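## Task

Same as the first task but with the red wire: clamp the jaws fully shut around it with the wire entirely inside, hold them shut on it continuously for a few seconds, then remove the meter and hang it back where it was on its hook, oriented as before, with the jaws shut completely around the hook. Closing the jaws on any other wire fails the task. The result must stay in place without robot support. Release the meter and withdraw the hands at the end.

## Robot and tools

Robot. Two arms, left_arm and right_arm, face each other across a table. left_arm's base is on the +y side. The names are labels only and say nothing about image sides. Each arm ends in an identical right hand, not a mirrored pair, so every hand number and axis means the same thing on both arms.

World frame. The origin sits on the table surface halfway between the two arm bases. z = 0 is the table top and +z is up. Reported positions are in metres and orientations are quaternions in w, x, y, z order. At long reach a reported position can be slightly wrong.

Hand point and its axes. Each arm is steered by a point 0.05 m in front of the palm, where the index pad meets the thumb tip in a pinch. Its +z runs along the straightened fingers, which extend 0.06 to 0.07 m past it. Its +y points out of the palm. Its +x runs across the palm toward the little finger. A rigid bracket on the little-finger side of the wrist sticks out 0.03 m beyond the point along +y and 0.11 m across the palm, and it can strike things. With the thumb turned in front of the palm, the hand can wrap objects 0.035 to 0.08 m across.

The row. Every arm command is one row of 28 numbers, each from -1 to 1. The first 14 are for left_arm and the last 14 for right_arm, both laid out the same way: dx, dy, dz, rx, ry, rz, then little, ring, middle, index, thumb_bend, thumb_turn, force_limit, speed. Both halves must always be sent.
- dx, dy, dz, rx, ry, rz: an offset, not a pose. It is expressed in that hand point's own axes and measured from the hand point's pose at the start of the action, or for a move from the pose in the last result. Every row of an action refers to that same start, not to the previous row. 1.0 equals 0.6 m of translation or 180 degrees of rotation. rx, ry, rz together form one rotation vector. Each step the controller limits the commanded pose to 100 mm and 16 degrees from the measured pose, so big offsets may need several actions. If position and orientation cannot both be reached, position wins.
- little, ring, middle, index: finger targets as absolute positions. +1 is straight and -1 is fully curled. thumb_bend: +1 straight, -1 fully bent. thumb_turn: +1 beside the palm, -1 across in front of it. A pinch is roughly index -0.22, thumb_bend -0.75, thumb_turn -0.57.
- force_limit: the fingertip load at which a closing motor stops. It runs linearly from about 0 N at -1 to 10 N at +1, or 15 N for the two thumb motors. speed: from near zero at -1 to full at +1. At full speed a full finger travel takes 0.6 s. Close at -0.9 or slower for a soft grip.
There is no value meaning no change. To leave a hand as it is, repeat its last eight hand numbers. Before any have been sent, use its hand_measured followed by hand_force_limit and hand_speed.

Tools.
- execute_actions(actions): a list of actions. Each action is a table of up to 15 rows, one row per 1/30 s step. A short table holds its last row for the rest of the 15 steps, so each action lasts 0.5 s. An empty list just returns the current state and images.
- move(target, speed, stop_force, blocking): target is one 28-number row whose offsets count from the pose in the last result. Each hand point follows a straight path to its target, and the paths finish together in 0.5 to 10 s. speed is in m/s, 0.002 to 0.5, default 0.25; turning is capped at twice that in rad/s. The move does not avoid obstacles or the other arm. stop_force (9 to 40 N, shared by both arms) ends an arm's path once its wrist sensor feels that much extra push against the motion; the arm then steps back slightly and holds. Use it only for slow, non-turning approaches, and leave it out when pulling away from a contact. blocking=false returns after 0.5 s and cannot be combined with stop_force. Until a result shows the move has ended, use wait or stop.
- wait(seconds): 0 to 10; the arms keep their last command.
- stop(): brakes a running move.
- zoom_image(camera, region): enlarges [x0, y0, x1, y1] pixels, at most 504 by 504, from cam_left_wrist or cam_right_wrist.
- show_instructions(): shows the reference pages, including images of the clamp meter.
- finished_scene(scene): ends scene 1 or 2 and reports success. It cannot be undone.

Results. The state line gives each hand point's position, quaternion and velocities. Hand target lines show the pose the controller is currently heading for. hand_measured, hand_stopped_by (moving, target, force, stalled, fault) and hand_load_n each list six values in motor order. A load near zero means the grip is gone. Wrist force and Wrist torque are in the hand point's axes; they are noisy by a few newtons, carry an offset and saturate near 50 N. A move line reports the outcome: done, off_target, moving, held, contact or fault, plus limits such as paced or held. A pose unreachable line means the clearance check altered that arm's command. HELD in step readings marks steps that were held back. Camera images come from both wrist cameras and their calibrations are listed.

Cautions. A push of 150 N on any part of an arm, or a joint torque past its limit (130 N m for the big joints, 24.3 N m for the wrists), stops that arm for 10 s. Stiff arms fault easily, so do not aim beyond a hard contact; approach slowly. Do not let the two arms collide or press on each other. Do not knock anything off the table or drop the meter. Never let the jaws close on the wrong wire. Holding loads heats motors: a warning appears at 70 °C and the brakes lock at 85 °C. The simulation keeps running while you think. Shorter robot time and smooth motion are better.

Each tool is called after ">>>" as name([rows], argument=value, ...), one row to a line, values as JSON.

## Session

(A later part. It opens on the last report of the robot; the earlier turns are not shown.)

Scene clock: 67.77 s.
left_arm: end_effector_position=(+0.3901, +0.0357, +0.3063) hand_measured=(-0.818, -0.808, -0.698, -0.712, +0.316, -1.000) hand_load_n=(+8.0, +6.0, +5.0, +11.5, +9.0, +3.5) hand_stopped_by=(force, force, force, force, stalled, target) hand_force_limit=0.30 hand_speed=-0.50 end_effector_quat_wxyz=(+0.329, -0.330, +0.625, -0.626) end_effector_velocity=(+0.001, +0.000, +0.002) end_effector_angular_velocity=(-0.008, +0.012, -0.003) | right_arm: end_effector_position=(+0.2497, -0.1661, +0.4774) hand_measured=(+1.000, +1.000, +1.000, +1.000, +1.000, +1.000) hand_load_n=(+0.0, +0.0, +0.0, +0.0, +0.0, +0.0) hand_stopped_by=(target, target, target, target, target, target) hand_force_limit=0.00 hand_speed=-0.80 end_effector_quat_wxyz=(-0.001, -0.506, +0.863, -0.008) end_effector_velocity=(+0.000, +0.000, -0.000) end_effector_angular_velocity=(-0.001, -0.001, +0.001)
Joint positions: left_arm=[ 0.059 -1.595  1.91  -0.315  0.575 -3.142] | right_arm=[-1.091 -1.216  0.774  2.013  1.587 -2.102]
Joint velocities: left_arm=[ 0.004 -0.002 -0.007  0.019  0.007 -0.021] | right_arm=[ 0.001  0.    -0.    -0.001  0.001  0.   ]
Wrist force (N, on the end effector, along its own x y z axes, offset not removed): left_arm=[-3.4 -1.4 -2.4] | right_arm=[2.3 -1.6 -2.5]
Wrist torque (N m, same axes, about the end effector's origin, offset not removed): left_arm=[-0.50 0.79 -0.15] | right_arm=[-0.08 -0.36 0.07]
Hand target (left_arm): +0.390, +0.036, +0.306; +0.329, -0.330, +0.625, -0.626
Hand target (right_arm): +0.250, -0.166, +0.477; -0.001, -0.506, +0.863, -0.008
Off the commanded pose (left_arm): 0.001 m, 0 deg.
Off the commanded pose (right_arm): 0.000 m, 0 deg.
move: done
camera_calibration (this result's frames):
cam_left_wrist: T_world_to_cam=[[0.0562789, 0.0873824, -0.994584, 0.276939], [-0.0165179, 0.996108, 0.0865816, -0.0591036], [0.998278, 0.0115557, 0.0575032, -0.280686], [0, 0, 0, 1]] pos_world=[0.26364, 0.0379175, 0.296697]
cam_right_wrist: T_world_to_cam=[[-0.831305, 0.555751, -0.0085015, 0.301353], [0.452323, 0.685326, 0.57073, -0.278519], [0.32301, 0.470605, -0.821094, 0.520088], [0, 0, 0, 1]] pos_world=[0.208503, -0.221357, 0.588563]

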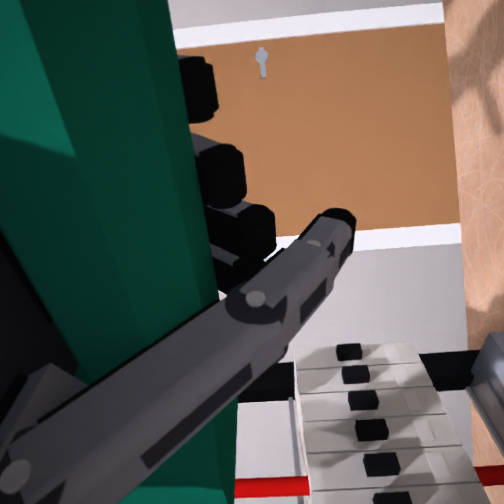

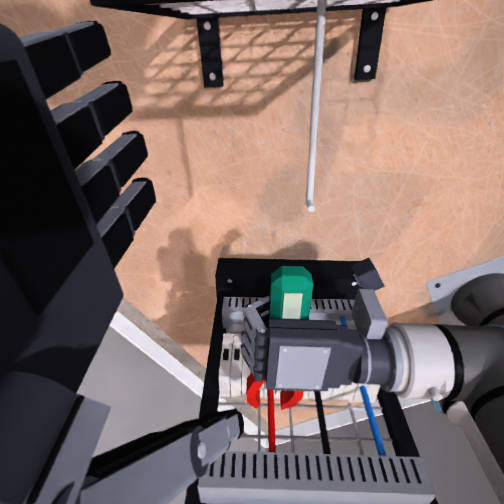

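>>> move(target=[-0.075,0,-0.003,0,0,0,-1,-1,-0.85,-0.85,0.3,-1,0.3,-0.5,0,0,0,0,0,0,1,1,1,1,1,1,0,-0.8], speed=0.1)

>>> zoom_image(camera="cam_right_wrist", region=[210, 360, 350, 500])

>>> zoom_image(camera="cam_left_wrist", region=[200, 300, 404, 504])

Scene clock: 69.37 s.
left_arm: end_effector_position=(+0.4139, +0.0736, +0.3062) hand_measured=(-0.818, -0.808, -0.698, -0.712, +0.316, -1.000) hand_load_n=(+8.0, +6.0, +5.0, +11.5, +9.0, +3.5) hand_stopped_by=(force, force, force, force, stalled, target) hand_force_limit=0.30 hand_speed=-0.50 end_effector_quat_wxyz=(+0.329, -0.330, +0.625, -0.626) end_effector_velocity=(+0.001, +0.001, -0.000) end_effector_angular_velocity=(+0.000, -0.000, -0.000) | right_arm: end_effector_position=(+0.2497, -0.1661, +0.4774) hand_measured=(+1.000, +1.000, +1.000, +1.000, +1.000, +1.000) hand_load_n=(+0.0, +0.0, +0.0, +0.0, +0.0, +0.0) hand_stopped_by=(target, target, target, target, target, target) hand_force_limit=0.00 hand_speed=-0.80 end_effector_quat_wxyz=(-0.001, -0.506, +0.863, -0.008) end_effector_velocity=(+0.001, +0.000, -0.000) end_effector_angular_velocity=(+0.000, +0.000, -0.002)
Joint positions: left_arm=[ 0.128 -1.664  1.974 -0.31   0.644 -3.142] | right_arm=[-1.091 -1.216  0.774  2.013  1.587 -2.102]
Joint velocities: left_arm=[ 0.004 -0.002  0.002  0.     0.004  0.   ] | right_arm=[-0.001  0.     0.    -0.001 -0.     0.001]
Wrist force (N, on the end effector, along its own x y z axes, offset not removed): left_arm=[-2.9 3.3 -1.7] | right_arm=[-1.5 -1.4 -0.7]
Wrist torque (N m, same axes, about the end effector's origin, offset not removed): left_arm=[0.20 0.45 -0.11] | right_arm=[-0.43 0.22 -0.24]
Hand target (left_arm): +0.414, +0.074, +0.306; +0.329, -0.330, +0.625, -0.626
Hand target (right_arm): +0.250, -0.166, +0.477; -0.001, -0.506, +0.863, -0.008
Off the commanded pose (left_arm): 0.000 m, 0 deg.
Off the commanded pose (right_arm): 0.000 m, 0 deg.
move: done
camera_calibration (this result's frames):
cam_left_wrist: T_world_to_cam=[[0.0559989, 0.0873983, -0.994598, 0.272232], [-0.0165379, 0.996106, 0.0865996, -0.0964535], [0.998294, 0.011599, 0.0572262, -0.304864], [0, 0, 0, 1]] pos_world=[0.287504, 0.0758214, 0.296561]
cam_right_wrist: T_world_to_cam=[[-0.831305, 0.555751, -0.00850181, 0.301353], [0.452323, 0.685326, 0.57073, -0.278519], [0.32301, 0.470605, -0.821094, 0.520088], [0, 0, 0, 1]] pos_world=[0.208503, -0.221357, 0.588563]

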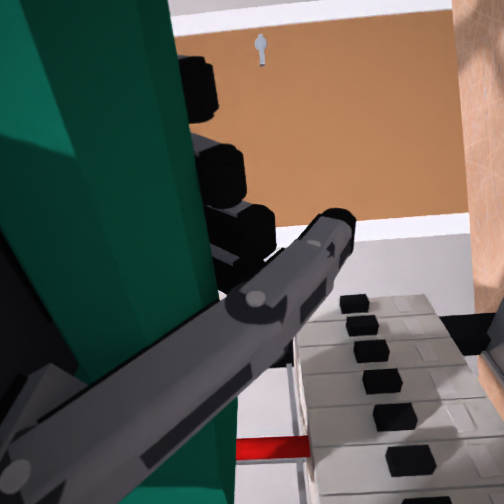

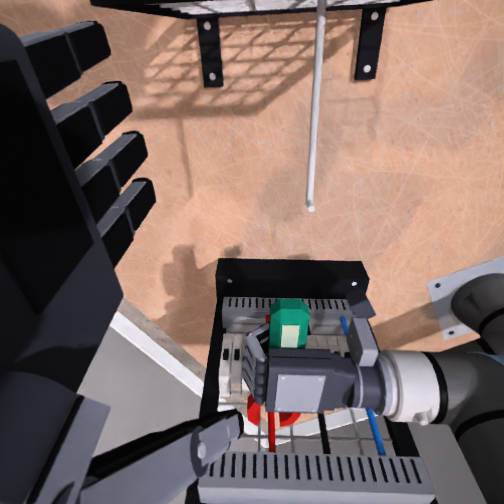

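Region (210, 360, 350, 500) of cam_right_wrist's 504x504 image, scaled by 3.600, with more detail than that image has.

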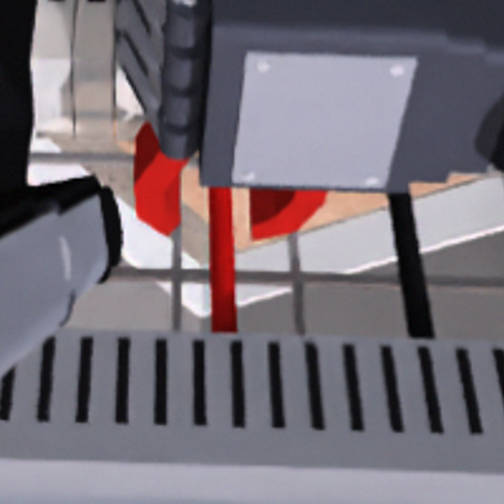

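Region (200, 300, 404, 504) of cam_left_wrist's 504x504 image, scaled by 2.471, with more detail than that image has.

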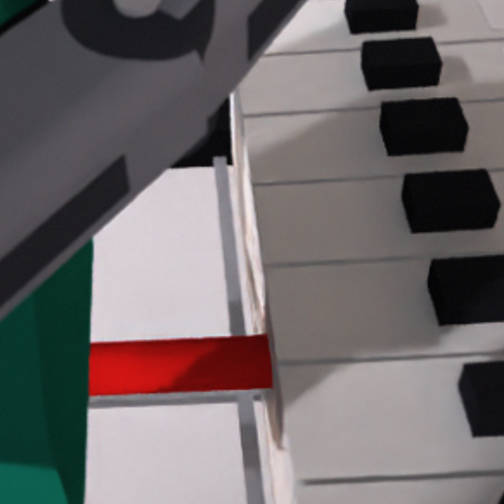

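>>> move(target=[-0.0317,0,0.0217,0,0,0,-1,-1,-0.85,-0.85,0.3,-1,0.3,-0.5,0,0,0,0,0,0,1,1,1,1,1,1,0,-0.8], speed=0.06)

>>> zoom_image(camera="cam_right_wrist", region=[210, 360, 350, 500])

>>> zoom_image(camera="cam_left_wrist", region=[200, 300, 404, 504])

Scene clock: 71.03 s.
left_arm: end_effector_position=(+0.4352, +0.0818, +0.3061) hand_measured=(-0.818, -0.808, -0.698, -0.712, +0.316, -1.000) hand_load_n=(+8.0, +6.0, +5.0, +11.5, +9.0, +3.5) hand_stopped_by=(force, force, force, force, stalled, target) hand_force_limit=0.30 hand_speed=-0.50 end_effector_quat_wxyz=(+0.329, -0.330, +0.625, -0.626) end_effector_velocity=(+0.002, +0.000, +0.001) end_effector_angular_velocity=(-0.001, -0.000, -0.001) | right_arm: end_effector_position=(+0.2497, -0.1661, +0.4774) hand_measured=(+1.000, +1.000, +1.000, +1.000, +1.000, +1.000) hand_load_n=(+0.0, +0.0, +0.0, +0.0, +0.0, +0.0) hand_stopped_by=(target, target, target, target, target, target) hand_force_limit=0.00 hand_speed=-0.80 end_effector_quat_wxyz=(-0.001, -0.506, +0.863, -0.008) end_effector_velocity=(+0.002, -0.001, -0.000) end_effector_angular_velocity=(-0.001, +0.000, -0.005)
Joint positions: left_arm=[ 0.193 -1.658  1.969 -0.311  0.71  -3.143] | right_arm=[-1.091 -1.216  0.774  2.013  1.587 -2.102]
Joint velocities: left_arm=[ 0.006  0.    -0.001  0.     0.007 -0.   ] | right_arm=[-0.005  0.     0.     0.     0.001  0.   ]
Wrist force (N, on the end effector, along its own x y z axes, offset not removed): left_arm=[-4.7 -0.4 -2.2] | right_arm=[1.4 1.3 -2.6]
Wrist torque (N m, same axes, about the end effector's origin, offset not removed): left_arm=[-0.16 0.88 -0.27] | right_arm=[0.26 -0.19 0.22]
Hand target (left_arm): +0.435, +0.082, +0.306; +0.329, -0.330, +0.625, -0.626
Hand target (right_arm): +0.250, -0.166, +0.477; -0.001, -0.506, +0.863, -0.008
Off the commanded pose (left_arm): 0.000 m, 0 deg.
Off the commanded pose (right_arm): 0.000 m, 0 deg.
move: done
camera_calibration (this result's frames):
cam_left_wrist: T_world_to_cam=[[0.0557655, 0.0873666, -0.994614, 0.270357], [-0.0165625, 0.996108, 0.0865693, -0.104275], [0.998307, 0.0116458, 0.0569955, -0.326128], [0, 0, 0, 1]] pos_world=[0.308773, 0.0840467, 0.296516]
cam_right_wrist: T_world_to_cam=[[-0.831305, 0.555751, -0.00850172, 0.301353], [0.452323, 0.685326, 0.57073, -0.278519], [0.32301, 0.470605, -0.821094, 0.520088], [0, 0, 0, 1]] pos_world=[0.208503, -0.221357, 0.588563]

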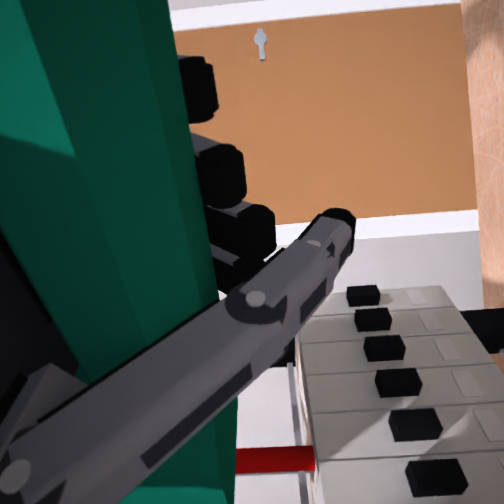

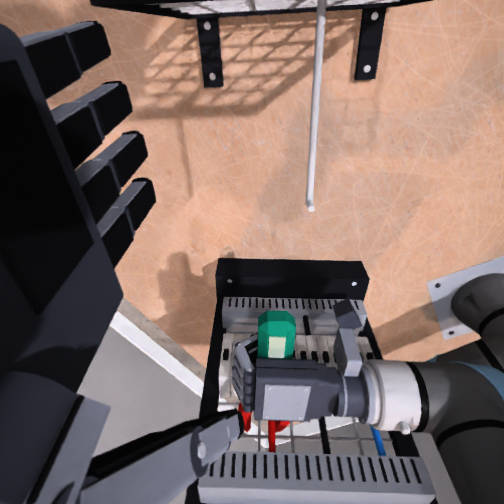

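Region (210, 360, 350, 500) of cam_right_wrist's 504x504 image, scaled by 3.600, with more detail than that image has.

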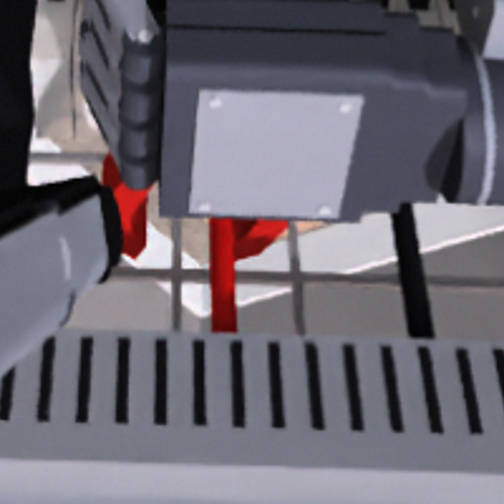

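Region (200, 300, 404, 504) of cam_left_wrist's 504x504 image, scaled by 2.471, with more detail than that image has.

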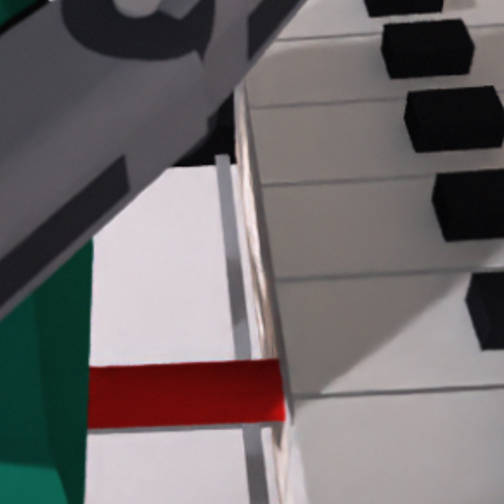

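>>> execute_actions([
  [[0,0,0,0,0,0,-1,-1,0.2,0.3,0.3,-1,0.3,-0.35,0,0,0,0,0,0,1,1,1,1,1,1,0,-0.8]],
])

>>> wait(seconds=1.5)

>>> zoom_image(camera="cam_right_wrist", region=[200, 340, 350, 490])

Scene clock: 71.90 s.
left_arm: end_effector_position=(+0.4353, +0.0819, +0.3061) hand_measured=(-0.818, -0.808, -0.270, -0.284, +0.316, -1.000) hand_load_n=(+7.5, +6.5, +1.5, +0.0, +7.5, +4.0) hand_stopped_by=(force, force, moving, moving, stalled, target) hand_force_limit=0.30 hand_speed=-0.35 end_effector_quat_wxyz=(+0.329, -0.330, +0.625, -0.626) end_effector_velocity=(-0.001, +0.000, -0.001) end_effector_angular_velocity=(+0.002, +0.000, -0.001) | right_arm: end_effector_position=(+0.2497, -0.1661, +0.4774) hand_measured=(+1.000, +1.000, +1.000, +1.000, +1.000, +1.000) hand_load_n=(+0.0, +0.0, +0.0, +0.0, +0.0, +0.0) hand_stopped_by=(target, target, target, target, target, target) hand_force_limit=0.00 hand_speed=-0.80 end_effector_quat_wxyz=(-0.001, -0.506, +0.863, -0.008) end_effector_velocity=(-0.001, +0.000, +0.000) end_effector_angular_velocity=(+0.001, -0.000, -0.000)
Joint positions: left_arm=[ 0.193 -1.658  1.969 -0.311  0.71  -3.143] | right_arm=[-1.091 -1.216  0.774  2.013  1.587 -2.102]
Joint velocities: left_arm=[-0.001  0.     0.002 -0.    -0.    -0.   ] | right_arm=[ 0.001 -0.001 -0.    -0.    -0.001  0.001]
Wrist force (N, on the end effector, along its own x y z axes, offset not removed): left_arm=[-5.2 3.0 -2.8] | right_arm=[0.1 2.4 -0.2]
Wrist torque (N m, same axes, about the end effector's origin, offset not removed): left_arm=[0.15 0.97 -0.22] | right_arm=[0.39 -0.03 0.03]
Hand target (left_arm): +0.435, +0.082, +0.306; +0.329, -0.330, +0.625, -0.626
Hand target (right_arm): +0.250, -0.166, +0.477; -0.001, -0.506, +0.863, -0.008
Off the commanded pose (left_arm): 0.000 m, 0 deg.
Off the commanded pose (right_arm): 0.000 m, 0 deg.
Step readings (end_effector_position):
0: left_arm (+0.4354, +0.0819, +0.3061) | right_arm (+0.2497, -0.1661, +0.4774)
1: left_arm (+0.4354, +0.0819, +0.3061) | right_arm (+0.2497, -0.1661, +0.4774)
2: left_arm (+0.4354, +0.0819, +0.3061) | right_arm (+0.2497, -0.1661, +0.4774)
4: left_arm (+0.4354, +0.0819, +0.3061) | right_arm (+0.2497, -0.1661, +0.4774)
8: left_arm (+0.4354, +0.0819, +0.3061) | right_arm (+0.2497, -0.1661, +0.4774)
15: end_effector_position above
camera_calibration (this result's frames):
cam_left_wrist: T_world_to_cam=[[0.0557404, 0.0873903, -0.994613, 0.270347], [-0.0166761, 0.996105, 0.0865867, -0.104243], [0.998306, 0.0117599, 0.0569806, -0.326194], [0, 0, 0, 1]] pos_world=[0.308833, 0.0840468, 0.296504]
cam_right_wrist: T_world_to_cam=[[-0.831305, 0.555751, -0.00850158, 0.301353], [0.452323, 0.685326, 0.57073, -0.278519], [0.32301, 0.470606, -0.821094, 0.520088], [0, 0, 0, 1]] pos_world=[0.208503, -0.221357, 0.588563]

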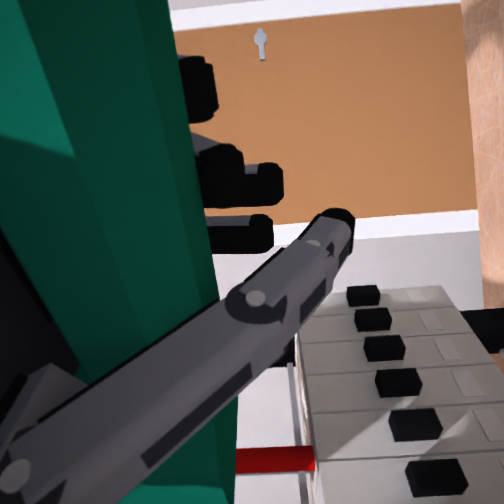

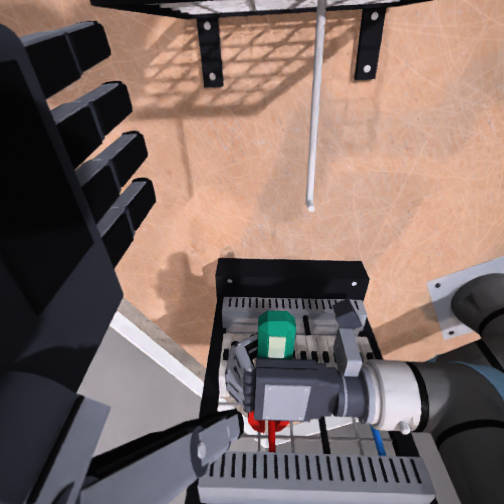

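Scene clock: 73.40 s.
left_arm: end_effector_position=(+0.4352, +0.0818, +0.3061) hand_measured=(-0.818, -0.808, +0.200, +0.300, +0.316, -1.000) hand_load_n=(+7.5, +6.5, +0.0, +0.0, +7.5, +4.0) hand_stopped_by=(force, force, target, target, stalled, target) hand_force_limit=0.30 hand_speed=-0.35 end_effector_quat_wxyz=(+0.329, -0.330, +0.625, -0.626) end_effector_velocity=(+0.000, +0.000, +0.001) end_effector_angular_velocity=(-0.001, -0.000, +0.002) | right_arm: end_effector_position=(+0.2497, -0.1661, +0.4774) hand_measured=(+1.000, +1.000, +1.000, +1.000, +1.000, +1.000) hand_load_n=(+0.0, +0.0, +0.0, +0.0, +0.0, +0.0) hand_stopped_by=(target, target, target, target, target, target) hand_force_limit=0.00 hand_speed=-0.80 end_effector_quat_wxyz=(-0.001, -0.506, +0.863, -0.008) end_effector_velocity=(+0.001, -0.001, -0.000) end_effector_angular_velocity=(-0.001, +0.001, -0.002)
Joint positions: left_arm=[ 0.193 -1.658  1.969 -0.311  0.71  -3.143] | right_arm=[-1.091 -1.216  0.774  2.013  1.587 -2.102]
Joint velocities: left_arm=[ 0.    -0.    -0.001  0.    -0.002  0.   ] | right_arm=[-0.002  0.001  0.     0.     0.001  0.   ]
Wrist force (N, on the end effector, along its own x y z axes, offset not removed): left_arm=[-3.5 4.2 -6.1] | right_arm=[3.7 1.3 -5.9]
Wrist torque (N m, same axes, about the end effector's origin, offset not removed): left_arm=[0.58 0.72 -0.20] | right_arm=[0.69 -0.46 0.15]
Hand target (left_arm): +0.435, +0.082, +0.306; +0.329, -0.330, +0.625, -0.626
Hand target (right_arm): +0.250, -0.166, +0.477; -0.001, -0.506, +0.863, -0.008
Off the commanded pose (left_arm): 0.000 m, 0 deg.
Off the commanded pose (right_arm): 0.000 m, 0 deg.
wait: 1.50 s; at rest by 0.70 s
camera_calibration (this result's frames):
cam_left_wrist: T_world_to_cam=[[0.0557544, 0.0873502, -0.994616, 0.270364], [-0.0165613, 0.99611, 0.086553, -0.104269], [0.998307, 0.0116464, 0.0569841, -0.326125], [0, 0, 0, 1]] pos_world=[0.308772, 0.0840454, 0.296517]
cam_right_wrist: T_world_to_cam=[[-0.831305, 0.555751, -0.00850178, 0.301353], [0.452322, 0.685326, 0.57073, -0.278519], [0.32301, 0.470606, -0.821094, 0.520088], [0, 0, 0, 1]] pos_world=[0.208503, -0.221357, 0.588563]

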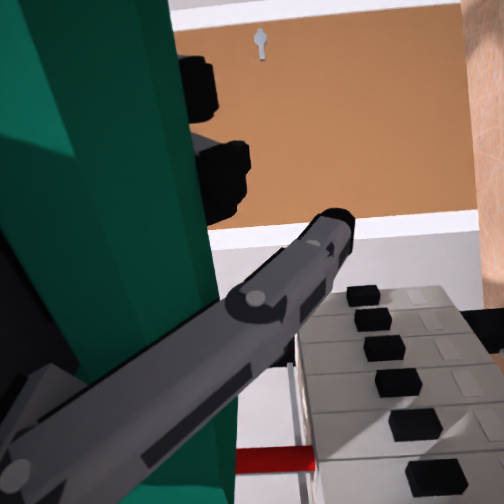

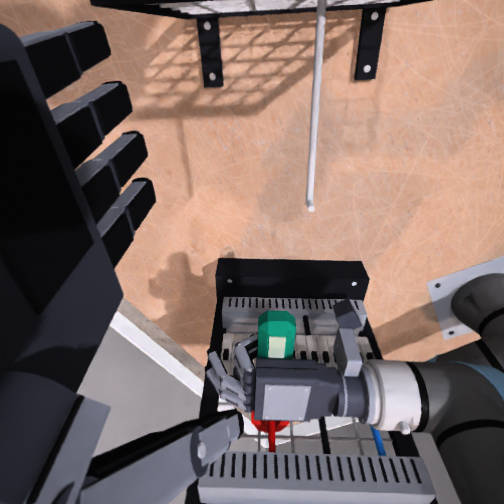

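Region (200, 340, 350, 490) of cam_right_wrist's 504x504 image, scaled by 3.360, with more detail than that image has.

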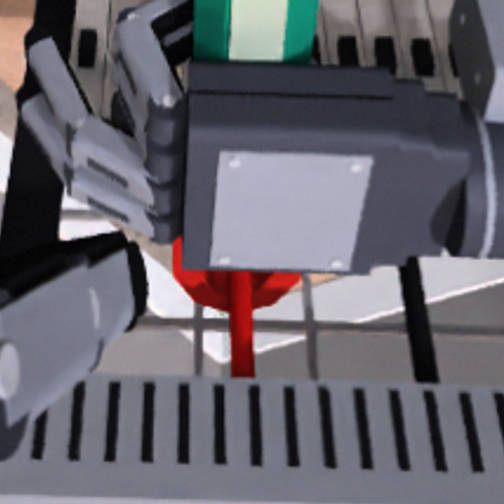

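>>> zoom_image(camera="cam_right_wrist", region=[240, 400, 310, 450])

>>> wait(seconds=8)

Region (240, 400, 310, 450) of cam_right_wrist's 504x504 image, scaled by 7.200, with more detail than that image has; it fills the top 360 rows of this view, and the rest is white.

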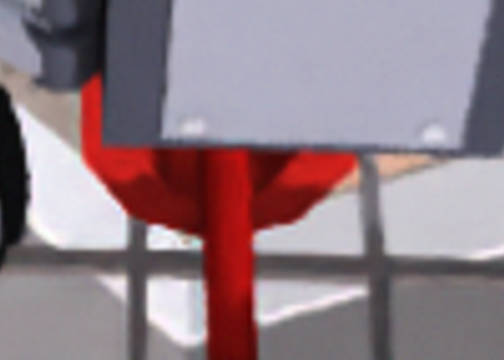

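Scene clock: 81.63 s.
left_arm: end_effector_position=(+0.4352, +0.0818, +0.3061) hand_measured=(-0.818, -0.808, +0.200, +0.300, +0.316, -1.000) hand_load_n=(+7.5, +6.5, +0.0, +0.0, +7.5, +4.0) hand_stopped_by=(force, force, target, target, stalled, target) hand_force_limit=0.30 hand_speed=-0.35 end_effector_quat_wxyz=(+0.329, -0.330, +0.625, -0.626) end_effector_velocity=(+0.000, +0.000, -0.000) end_effector_angular_velocity=(+0.001, +0.000, +0.001) | right_arm: end_effector_position=(+0.2497, -0.1661, +0.4774) hand_measured=(+1.000, +1.000, +1.000, +1.000, +1.000, +1.000) hand_load_n=(+0.0, +0.0, +0.0, +0.0, +0.0, +0.0) hand_stopped_by=(target, target, target, target, target, target) hand_force_limit=0.00 hand_speed=-0.80 end_effector_quat_wxyz=(-0.001, -0.506, +0.863, -0.008) end_effector_velocity=(+0.000, -0.000, -0.000) end_effector_angular_velocity=(-0.000, +0.001, -0.001)
Joint positions: left_arm=[ 0.193 -1.658  1.969 -0.311  0.71  -3.143] | right_arm=[-1.091 -1.216  0.774  2.013  1.587 -2.102]
Joint velocities: left_arm=[-0.     0.     0.    -0.    -0.001  0.   ] | right_arm=[-0.001  0.    -0.     0.    -0.    -0.   ]
Wrist force (N, on the end effector, along its own x y z axes, offset not removed): left_arm=[-0.2 2.7 -3.2] | right_arm=[1.2 -0.2 -0.4]
Wrist torque (N m, same axes, about the end effector's origin, offset not removed): left_arm=[0.51 -0.08 -0.13] | right_arm=[0.10 0.11 0.08]
Hand target (left_arm): +0.435, +0.082, +0.306; +0.329, -0.330, +0.625, -0.626
Hand target (right_arm): +0.250, -0.166, +0.477; -0.001, -0.506, +0.863, -0.008
Off the commanded pose (left_arm): 0.000 m, 0 deg.
Off the commanded pose (right_arm): 0.000 m, 0 deg.
wait: 8.00 s; at rest from the start
camera_calibration (this result's frames):
cam_left_wrist: T_world_to_cam=[[0.0557652, 0.087366, -0.994614, 0.270358], [-0.0165625, 0.996108, 0.0865686, -0.104274], [0.998307, 0.0116458, 0.0569952, -0.326129], [0, 0, 0, 1]] pos_world=[0.308773, 0.0840466, 0.296516]
cam_right_wrist: T_world_to_cam=[[-0.831305, 0.555751, -0.00850182, 0.301353], [0.452323, 0.685326, 0.57073, -0.278519], [0.32301, 0.470606, -0.821094, 0.520088], [0, 0, 0, 1]] pos_world=[0.208503, -0.221357, 0.588563]

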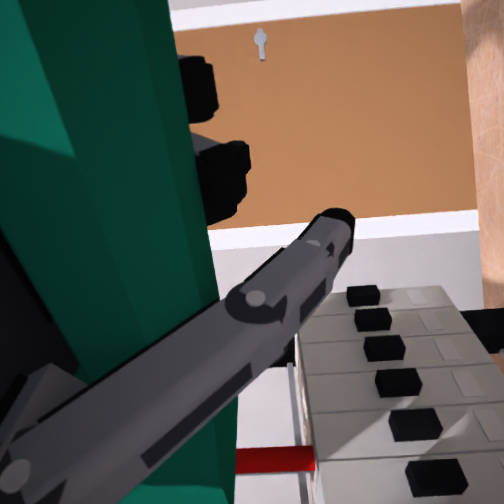

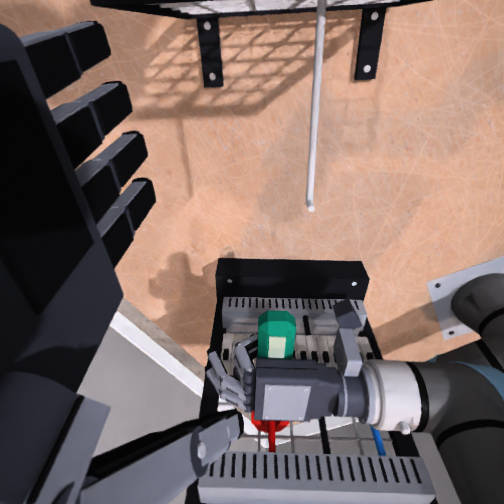

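>>> execute_actions([
  [[0,0,0,0,0,0,-1,-1,-0.85,-0.85,0.3,-1,0.3,-0.3,0,0,0,0,0,0,1,1,1,1,1,1,0,-0.8]],
  [[0,0,0,0,0,0,-1,-1,-0.85,-0.85,0.3,-1,0.3,-0.45,0,0,0,0,0,0,1,1,1,1,1,1,0,-0.8]],
])

>>> wait(seconds=0.5)

>>> zoom_image(camera="cam_right_wrist", region=[210, 360, 350, 500])

Scene clock: 83.03 s.
left_arm: end_effector_position=(+0.4352, +0.0818, +0.3061) hand_measured=(-0.818, -0.808, -0.696, -0.630, +0.316, -1.000) hand_load_n=(+7.5, +6.0, +10.0, +0.0, +7.5, +5.0) hand_stopped_by=(force, force, force, moving, stalled, target) hand_force_limit=0.30 hand_speed=-0.45 end_effector_quat_wxyz=(+0.329, -0.330, +0.625, -0.626) end_effector_velocity=(-0.000, +0.000, -0.000) end_effector_angular_velocity=(+0.000, +0.000, -0.001) | right_arm: end_effector_position=(+0.2497, -0.1661, +0.4774) hand_measured=(+1.000, +1.000, +1.000, +1.000, +1.000, +1.000) hand_load_n=(+0.0, +0.0, +0.0, +0.0, +0.0, +0.0) hand_stopped_by=(target, target, target, target, target, target) hand_force_limit=0.00 hand_speed=-0.80 end_effector_quat_wxyz=(-0.001, -0.506, +0.863, -0.008) end_effector_velocity=(-0.000, +0.000, -0.000) end_effector_angular_velocity=(-0.000, +0.000, +0.002)
Joint positions: left_arm=[ 0.193 -1.658  1.969 -0.311  0.71  -3.143] | right_arm=[-1.091 -1.216  0.774  2.013  1.587 -2.102]
Joint velocities: left_arm=[ 0.    -0.001  0.001  0.     0.001 -0.   ] | right_arm=[ 0.001  0.001 -0.    -0.     0.    -0.001]
Wrist force (N, on the end effector, along its own x y z axes, offset not removed): left_arm=[-6.9 3.9 -3.5] | right_arm=[0.5 -0.9 0.2]
Wrist torque (N m, same axes, about the end effector's origin, offset not removed): left_arm=[0.53 1.41 -0.32] | right_arm=[-0.21 -0.06 0.02]
Hand target (left_arm): +0.435, +0.082, +0.306; +0.329, -0.330, +0.625, -0.626
Hand target (right_arm): +0.250, -0.166, +0.477; -0.001, -0.506, +0.863, -0.008
Off the commanded pose (left_arm): 0.000 m, 0 deg.
Off the commanded pose (right_arm): 0.000 m, 0 deg.
Step readings (end_effector_position; steps 1 to 15: 1st action; 16 to 30: 2nd action):
0: left_arm (+0.4352, +0.0818, +0.3061) | right_arm (+0.2497, -0.1661, +0.4774)
1: left_arm (+0.4352, +0.0818, +0.3061) | right_arm (+0.2497, -0.1661, +0.4774)
2: left_arm (+0.4352, +0.0818, +0.3061) | right_arm (+0.2497, -0.1661, +0.4774)
4: left_arm (+0.4352, +0.0818, +0.3061) | right_arm (+0.2497, -0.1661, +0.4774)
8: left_arm (+0.4352, +0.0818, +0.3061) | right_arm (+0.2497, -0.1661, +0.4774)
15: left_arm (+0.4352, +0.0818, +0.3061) | right_arm (+0.2497, -0.1661, +0.4774)
16: left_arm (+0.4352, +0.0818, +0.3061) | right_arm (+0.2497, -0.1661, +0.4774)
17: left_arm (+0.4352, +0.0818, +0.3061) | right_arm (+0.2497, -0.1661, +0.4774)
19: left_arm (+0.4352, +0.0818, +0.3061) | right_arm (+0.2497, -0.1661, +0.4774)
23: left_arm (+0.4352, +0.0818, +0.3061) | right_arm (+0.2497, -0.1661, +0.4774)
30: end_effector_position above
camera_calibration (this result's frames):
cam_left_wrist: T_world_to_cam=[[0.0557651, 0.0873659, -0.994614, 0.270358], [-0.0165632, 0.996108, 0.0865685, -0.104274], [0.998307, 0.0116465, 0.0569952, -0.326129], [0, 0, 0, 1]] pos_world=[0.308773, 0.0840466, 0.296516]
cam_right_wrist: T_world_to_cam=[[-0.831305, 0.555751, -0.00850167, 0.301353], [0.452323, 0.685326, 0.57073, -0.27852], [0.32301, 0.470606, -0.821094, 0.520088], [0, 0, 0, 1]] pos_world=[0.208503, -0.221357, 0.588563]

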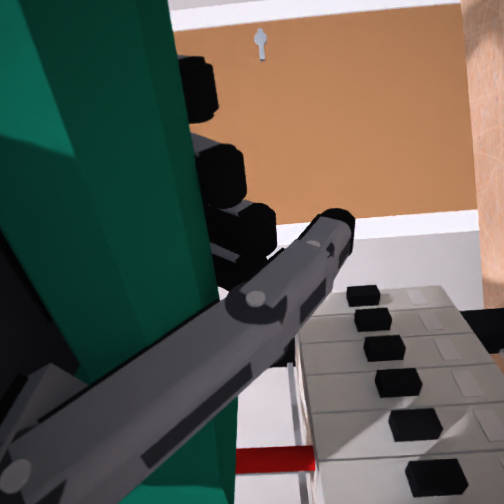

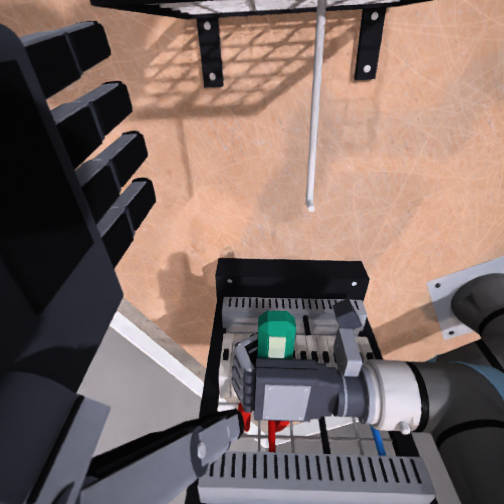

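Scene clock: 83.53 s.
left_arm: end_effector_position=(+0.4352, +0.0818, +0.3061) hand_measured=(-0.818, -0.808, -0.696, -0.712, +0.316, -1.000) hand_load_n=(+7.5, +6.0, +4.5, +11.5, +9.0, +4.5) hand_stopped_by=(force, force, force, force, stalled, target) hand_force_limit=0.30 hand_speed=-0.45 end_effector_quat_wxyz=(+0.329, -0.330, +0.625, -0.626) end_effector_velocity=(-0.000, -0.000, +0.001) end_effector_angular_velocity=(-0.001, -0.000, +0.000) | right_arm: end_effector_position=(+0.2497, -0.1661, +0.4774) hand_measured=(+1.000, +1.000, +1.000, +1.000, +1.000, +1.000) hand_load_n=(+0.0, +0.0, +0.0, +0.0, +0.0, +0.0) hand_stopped_by=(target, target, target, target, target, target) hand_force_limit=0.00 hand_speed=-0.80 end_effector_quat_wxyz=(-0.001, -0.506, +0.863, -0.008) end_effector_velocity=(+0.000, -0.000, +0.000) end_effector_angular_velocity=(+0.000, -0.000, -0.000)
Joint positions: left_arm=[ 0.193 -1.658  1.969 -0.311  0.71  -3.143] | right_arm=[-1.091 -1.216  0.774  2.013  1.587 -2.102]
Joint velocities: left_arm=[-0.001 -0.    -0.001  0.    -0.001  0.   ] | right_arm=[-0.001  0.    -0.    -0.    -0.    -0.001]
Wrist force (N, on the end effector, along its own x y z axes, offset not removed): left_arm=[-2.3 -4.6 -3.8] | right_arm=[2.7 2.5 0.9]
Wrist torque (N m, same axes, about the end effector's origin, offset not removed): left_arm=[-0.63 0.52 -0.38] | right_arm=[0.36 -0.38 0.17]
Hand target (left_arm): +0.435, +0.082, +0.306; +0.329, -0.330, +0.625, -0.626
Hand target (right_arm): +0.250, -0.166, +0.477; -0.001, -0.506, +0.863, -0.008
Off the commanded pose (left_arm): 0.000 m, 0 deg.
Off the commanded pose (right_arm): 0.000 m, 0 deg.
wait: 0.50 s; at rest by 0.23 s
camera_calibration (this result's frames):
cam_left_wrist: T_world_to_cam=[[0.0557652, 0.0873661, -0.994614, 0.270358], [-0.0165636, 0.996108, 0.0865687, -0.104274], [0.998307, 0.0116468, 0.0569953, -0.326129], [0, 0, 0, 1]] pos_world=[0.308773, 0.0840467, 0.296516]
cam_right_wrist: T_world_to_cam=[[-0.831305, 0.555751, -0.00850169, 0.301353], [0.452323, 0.685326, 0.57073, -0.278519], [0.32301, 0.470606, -0.821094, 0.520089], [0, 0, 0, 1]] pos_world=[0.208503, -0.221357, 0.588563]

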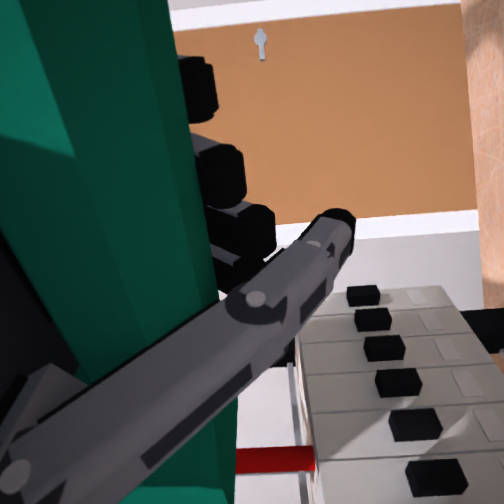

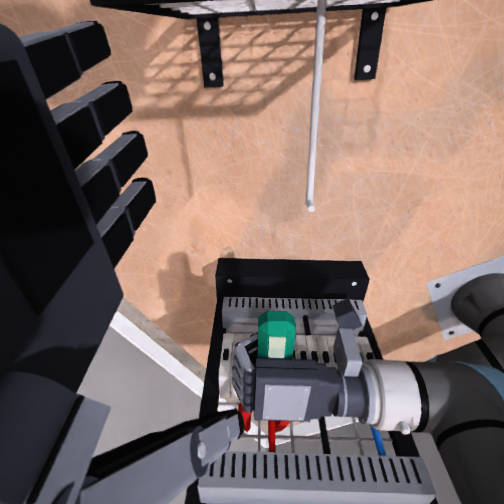

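Region (210, 360, 350, 500) of cam_right_wrist's 504x504 image, scaled by 3.600, with more detail than that image has.

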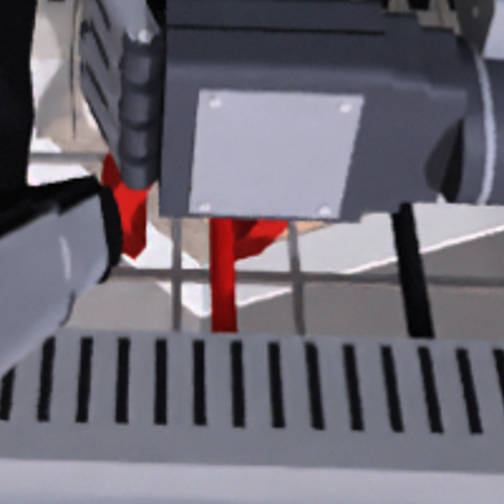

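>>> execute_actions([
  [[0.001,0,-0.002,0,0,0,-1,-1,-0.85,-0.85,0.3,-1,0.3,-0.45,0,0,0,0,0,0,1,1,1,1,1,1,0,-0.8],[0.003,0,-0.005,0,0,0,-1,-1,-0.85,-0.85,0.3,-1,0.3,-0.45,0,0,0,0,0,0,1,1,1,1,1,1,0,-0.8],[0.006,0,-0.008,0,0,0,-1,-1,-0.85,-0.85,0.3,-1,0.3,-0.45,0,0,0,0,0,0,1,1,1,1,1,1,0,-0.8],[0.009,0,-0.011,0,0,0,-1,-1,-0.85,-0.85,0.3,-1,0.3,-0.45,0,0,0,0,0,0,1,1,1,1,1,1,0,-0.8],[0.012,0,-0.014,0,0,0,-1,-1,-0.85,-0.85,0.3,-1,0.3,-0.45,0,0,0,0,0,0,1,1,1,1,1,1,0,-0.8],[0.015,0,-0.016,0,0,0,-1,-1,-0.85,-0.85,0.3,-1,0.3,-0.45,0,0,0,0,0,0,1,1,1,1,1,1,0,-0.8],[0.018,0,-0.018,0,0,0,-1,-1,-0.85,-0.85,0.3,-1,0.3,-0.45,0,0,0,0,0,0,1,1,1,1,1,1,0,-0.8],[0.021,0,-0.0195,0,0,0,-1,-1,-0.85,-0.85,0.3,-1,0.3,-0.45,0,0,0,0,0,0,1,1,1,1,1,1,0,-0.8],[0.0235,0,-0.02,0,0,0,-1,-1,-0.85,-0.85,0.3,-1,0.3,-0.45,0,0,0,0,0,0,1,1,1,1,1,1,0,-0.8],[0.025,0,-0.02,0,0,0,-1,-1,-0.85,-0.85,0.3,-1,0.3,-0.45,0,0,0,0,0,0,1,1,1,1,1,1,0,-0.8]],
])

>>> zoom_image(camera="cam_right_wrist", region=[210, 360, 350, 500])

Scene clock: 85.37 s.
left_arm: end_effector_position=(+0.4182, +0.0771, +0.3062) hand_measured=(-0.818, -0.808, -0.696, -0.712, +0.316, -1.000) hand_load_n=(+7.5, +6.0, +4.5, +11.5, +9.0, +4.5) hand_stopped_by=(force, force, force, force, stalled, target) hand_force_limit=0.30 hand_speed=-0.45 end_effector_quat_wxyz=(+0.329, -0.330, +0.625, -0.626) end_effector_velocity=(-0.013, -0.007, +0.001) end_effector_angular_velocity=(-0.002, -0.001, +0.001) | right_arm: end_effector_position=(+0.2497, -0.1661, +0.4774) hand_measured=(+1.000, +1.000, +1.000, +1.000, +1.000, +1.000) hand_load_n=(+0.0, +0.0, +0.0, +0.0, +0.0, +0.0) hand_stopped_by=(target, target, target, target, target, target) hand_force_limit=0.00 hand_speed=-0.80 end_effector_quat_wxyz=(-0.001, -0.506, +0.863, -0.008) end_effector_velocity=(+0.000, +0.000, -0.000) end_effector_angular_velocity=(-0.001, +0.001, +0.000)
Joint positions: left_arm=[ 0.141 -1.667  1.977 -0.31   0.658 -3.143] | right_arm=[-1.091 -1.216  0.774  2.013  1.587 -2.102]
Joint velocities: left_arm=[-0.041  0.001 -0.004 -0.    -0.042  0.001] | right_arm=[-0.     0.001  0.    -0.     0.    -0.001]
Wrist force (N, on the end effector, along its own x y z axes, offset not removed): left_arm=[-6.1 -0.1 -1.2] | right_arm=[-0.6 -1.6 -1.6]
Wrist torque (N m, same axes, about the end effector's origin, offset not removed): left_arm=[-0.20 0.86 -0.32] | right_arm=[-0.22 0.23 -0.02]
Hand target (left_arm): +0.417, +0.076, +0.306; +0.329, -0.330, +0.625, -0.626
Hand target (right_arm): +0.250, -0.166, +0.477; -0.001, -0.506, +0.863, -0.008
Off the commanded pose (left_arm): 0.002 m, 0 deg.
Off the commanded pose (right_arm): 0.000 m, 0 deg.
Step readings (end_effector_position):
0: left_arm (+0.4352, +0.0818, +0.3061) | right_arm (+0.2497, -0.1661, +0.4774)
1: left_arm (+0.4352, +0.0818, +0.3061) | right_arm (+0.2497, -0.1661, +0.4774)
2: left_arm (+0.4350, +0.0819, +0.3061) | right_arm (+0.2497, -0.1661, +0.4774)
4: left_arm (+0.4334, +0.0819, +0.3061) | right_arm (+0.2497, -0.1661, +0.4774)
8: left_arm (+0.4267, +0.0807, +0.3061) | right_arm (+0.2497, -0.1661, +0.4774)
15: end_effector_position above
camera_calibration (this result's frames):
cam_left_wrist: T_world_to_cam=[[0.0559223, 0.0873748, -0.994605, 0.27174], [-0.0162884, 0.996111, 0.0865913, -0.0999643], [0.998302, 0.0113581, 0.057128, -0.309127], [0, 0, 0, 1]] pos_world=[0.291778, 0.0793434, 0.29659]
cam_right_wrist: T_world_to_cam=[[-0.831305, 0.555751, -0.00850188, 0.301353], [0.452323, 0.685326, 0.57073, -0.278519], [0.32301, 0.470605, -0.821094, 0.520088], [0, 0, 0, 1]] pos_world=[0.208503, -0.221357, 0.588563]

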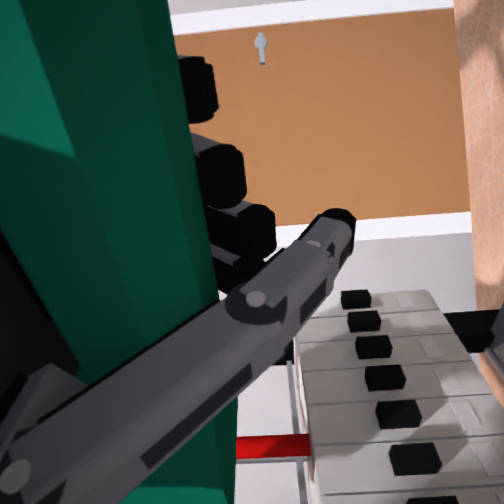

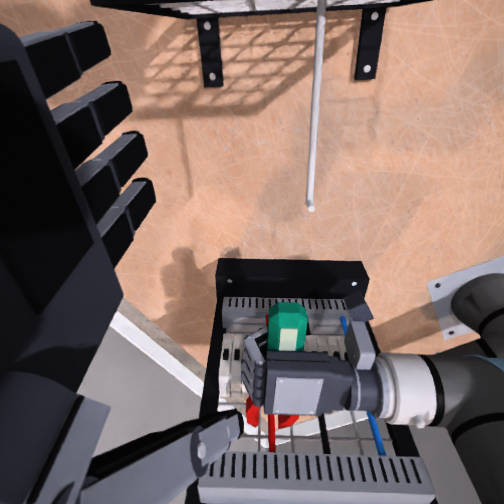

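Region (210, 360, 350, 500) of cam_right_wrist's 504x504 image, scaled by 3.600, with more detail than that image has.

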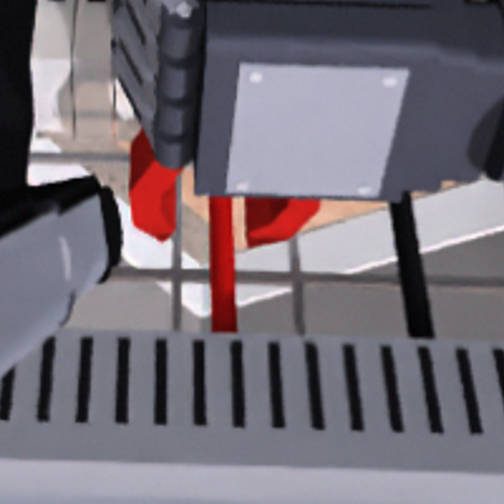

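>>> move(target=[0.3806,0.1703,-0.0369,-0.0157,-0.0157,0.4998,-1,-1,-0.85,-0.85,0.3,-1,0.3,-0.45,0,0,0,0,0,0,1,1,1,1,1,1,0,-0.8], speed=0.33)

>>> zoom_image(camera="cam_right_wrist", region=[240, 90, 380, 230])

Scene clock: 90.30 s.
left_arm: end_effector_position=(+0.2707, -0.0986, +0.2049) hand_measured=(-0.818, -0.808, -0.696, -0.712, +0.316, -1.000) hand_load_n=(+7.5, +6.0, +4.5, +11.5, +8.5, +4.5) hand_stopped_by=(force, force, force, force, stalled, target) hand_force_limit=0.30 hand_speed=-0.45 end_effector_quat_wxyz=(+0.681, +0.187, +0.682, -0.188) end_effector_velocity=(-0.001, -0.001, +0.000) end_effector_angular_velocity=(-0.002, -0.019, -0.004) | right_arm: end_effector_position=(+0.2497, -0.1661, +0.4774) hand_measured=(+1.000, +1.000, +1.000, +1.000, +1.000, +1.000) hand_load_n=(+0.0, +0.0, +0.0, +0.0, +0.0, +0.0) hand_stopped_by=(target, target, target, target, target, target) hand_force_limit=0.00 hand_speed=-0.80 end_effector_quat_wxyz=(-0.001, -0.506, +0.863, -0.008) end_effector_velocity=(-0.000, +0.001, -0.000) end_effector_angular_velocity=(+0.000, +0.001, +0.001)
Joint positions: left_arm=[-0.197 -1.021  1.714 -0.688  0.256 -1.577] | right_arm=[-1.091 -1.216  0.774  2.013  1.587 -2.102]
Joint velocities: left_arm=[ 0.    -0.005  0.024 -0.088  0.005  0.075] | right_arm=[ 0.001  0.001  0.    -0.    -0.001 -0.   ]
Wrist force (N, on the end effector, along its own x y z axes, offset not removed): left_arm=[2.4 -1.7 -5.3] | right_arm=[0.5 -1.5 -0.2]
Wrist torque (N m, same axes, about the end effector's origin, offset not removed): left_arm=[-0.03 0.09 0.07] | right_arm=[-0.32 -0.12 0.02]
Hand target (left_arm): +0.271, -0.099, +0.205; +0.682, +0.188, +0.681, -0.188
Hand target (right_arm): +0.250, -0.166, +0.477; -0.001, -0.506, +0.863, -0.008
Off the commanded pose (left_arm): 0.001 m, 0 deg.
Off the commanded pose (right_arm): 0.000 m, 0 deg.
move: done
camera_calibration (this result's frames):
cam_left_wrist: T_world_to_cam=[[0.5067, 0.855908, 0.103331, -0.0766645], [-0.538753, 0.22079, 0.813017, -0.00243609], [0.673053, -0.467626, 0.572997, -0.218974], [0, 0, 0, 1]] pos_world=[0.184915, -0.0362422, 0.135374]
cam_right_wrist: T_world_to_cam=[[-0.831305, 0.555751, -0.0085017, 0.301353], [0.452323, 0.685326, 0.57073, -0.278519], [0.32301, 0.470605, -0.821094, 0.520088], [0, 0, 0, 1]] pos_world=[0.208503, -0.221357, 0.588563]

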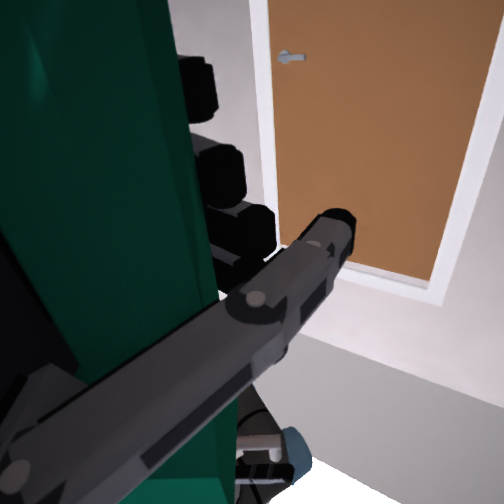

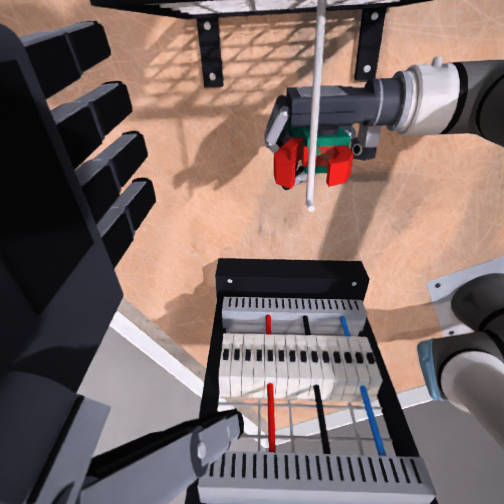

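Region (240, 90, 380, 230) of cam_right_wrist's 504x504 image, scaled by 3.600, with more detail than that image has.

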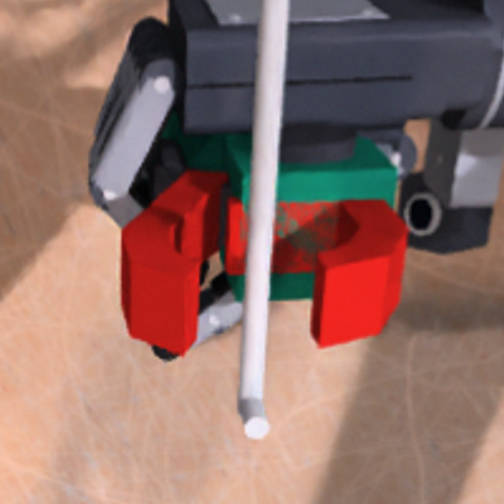

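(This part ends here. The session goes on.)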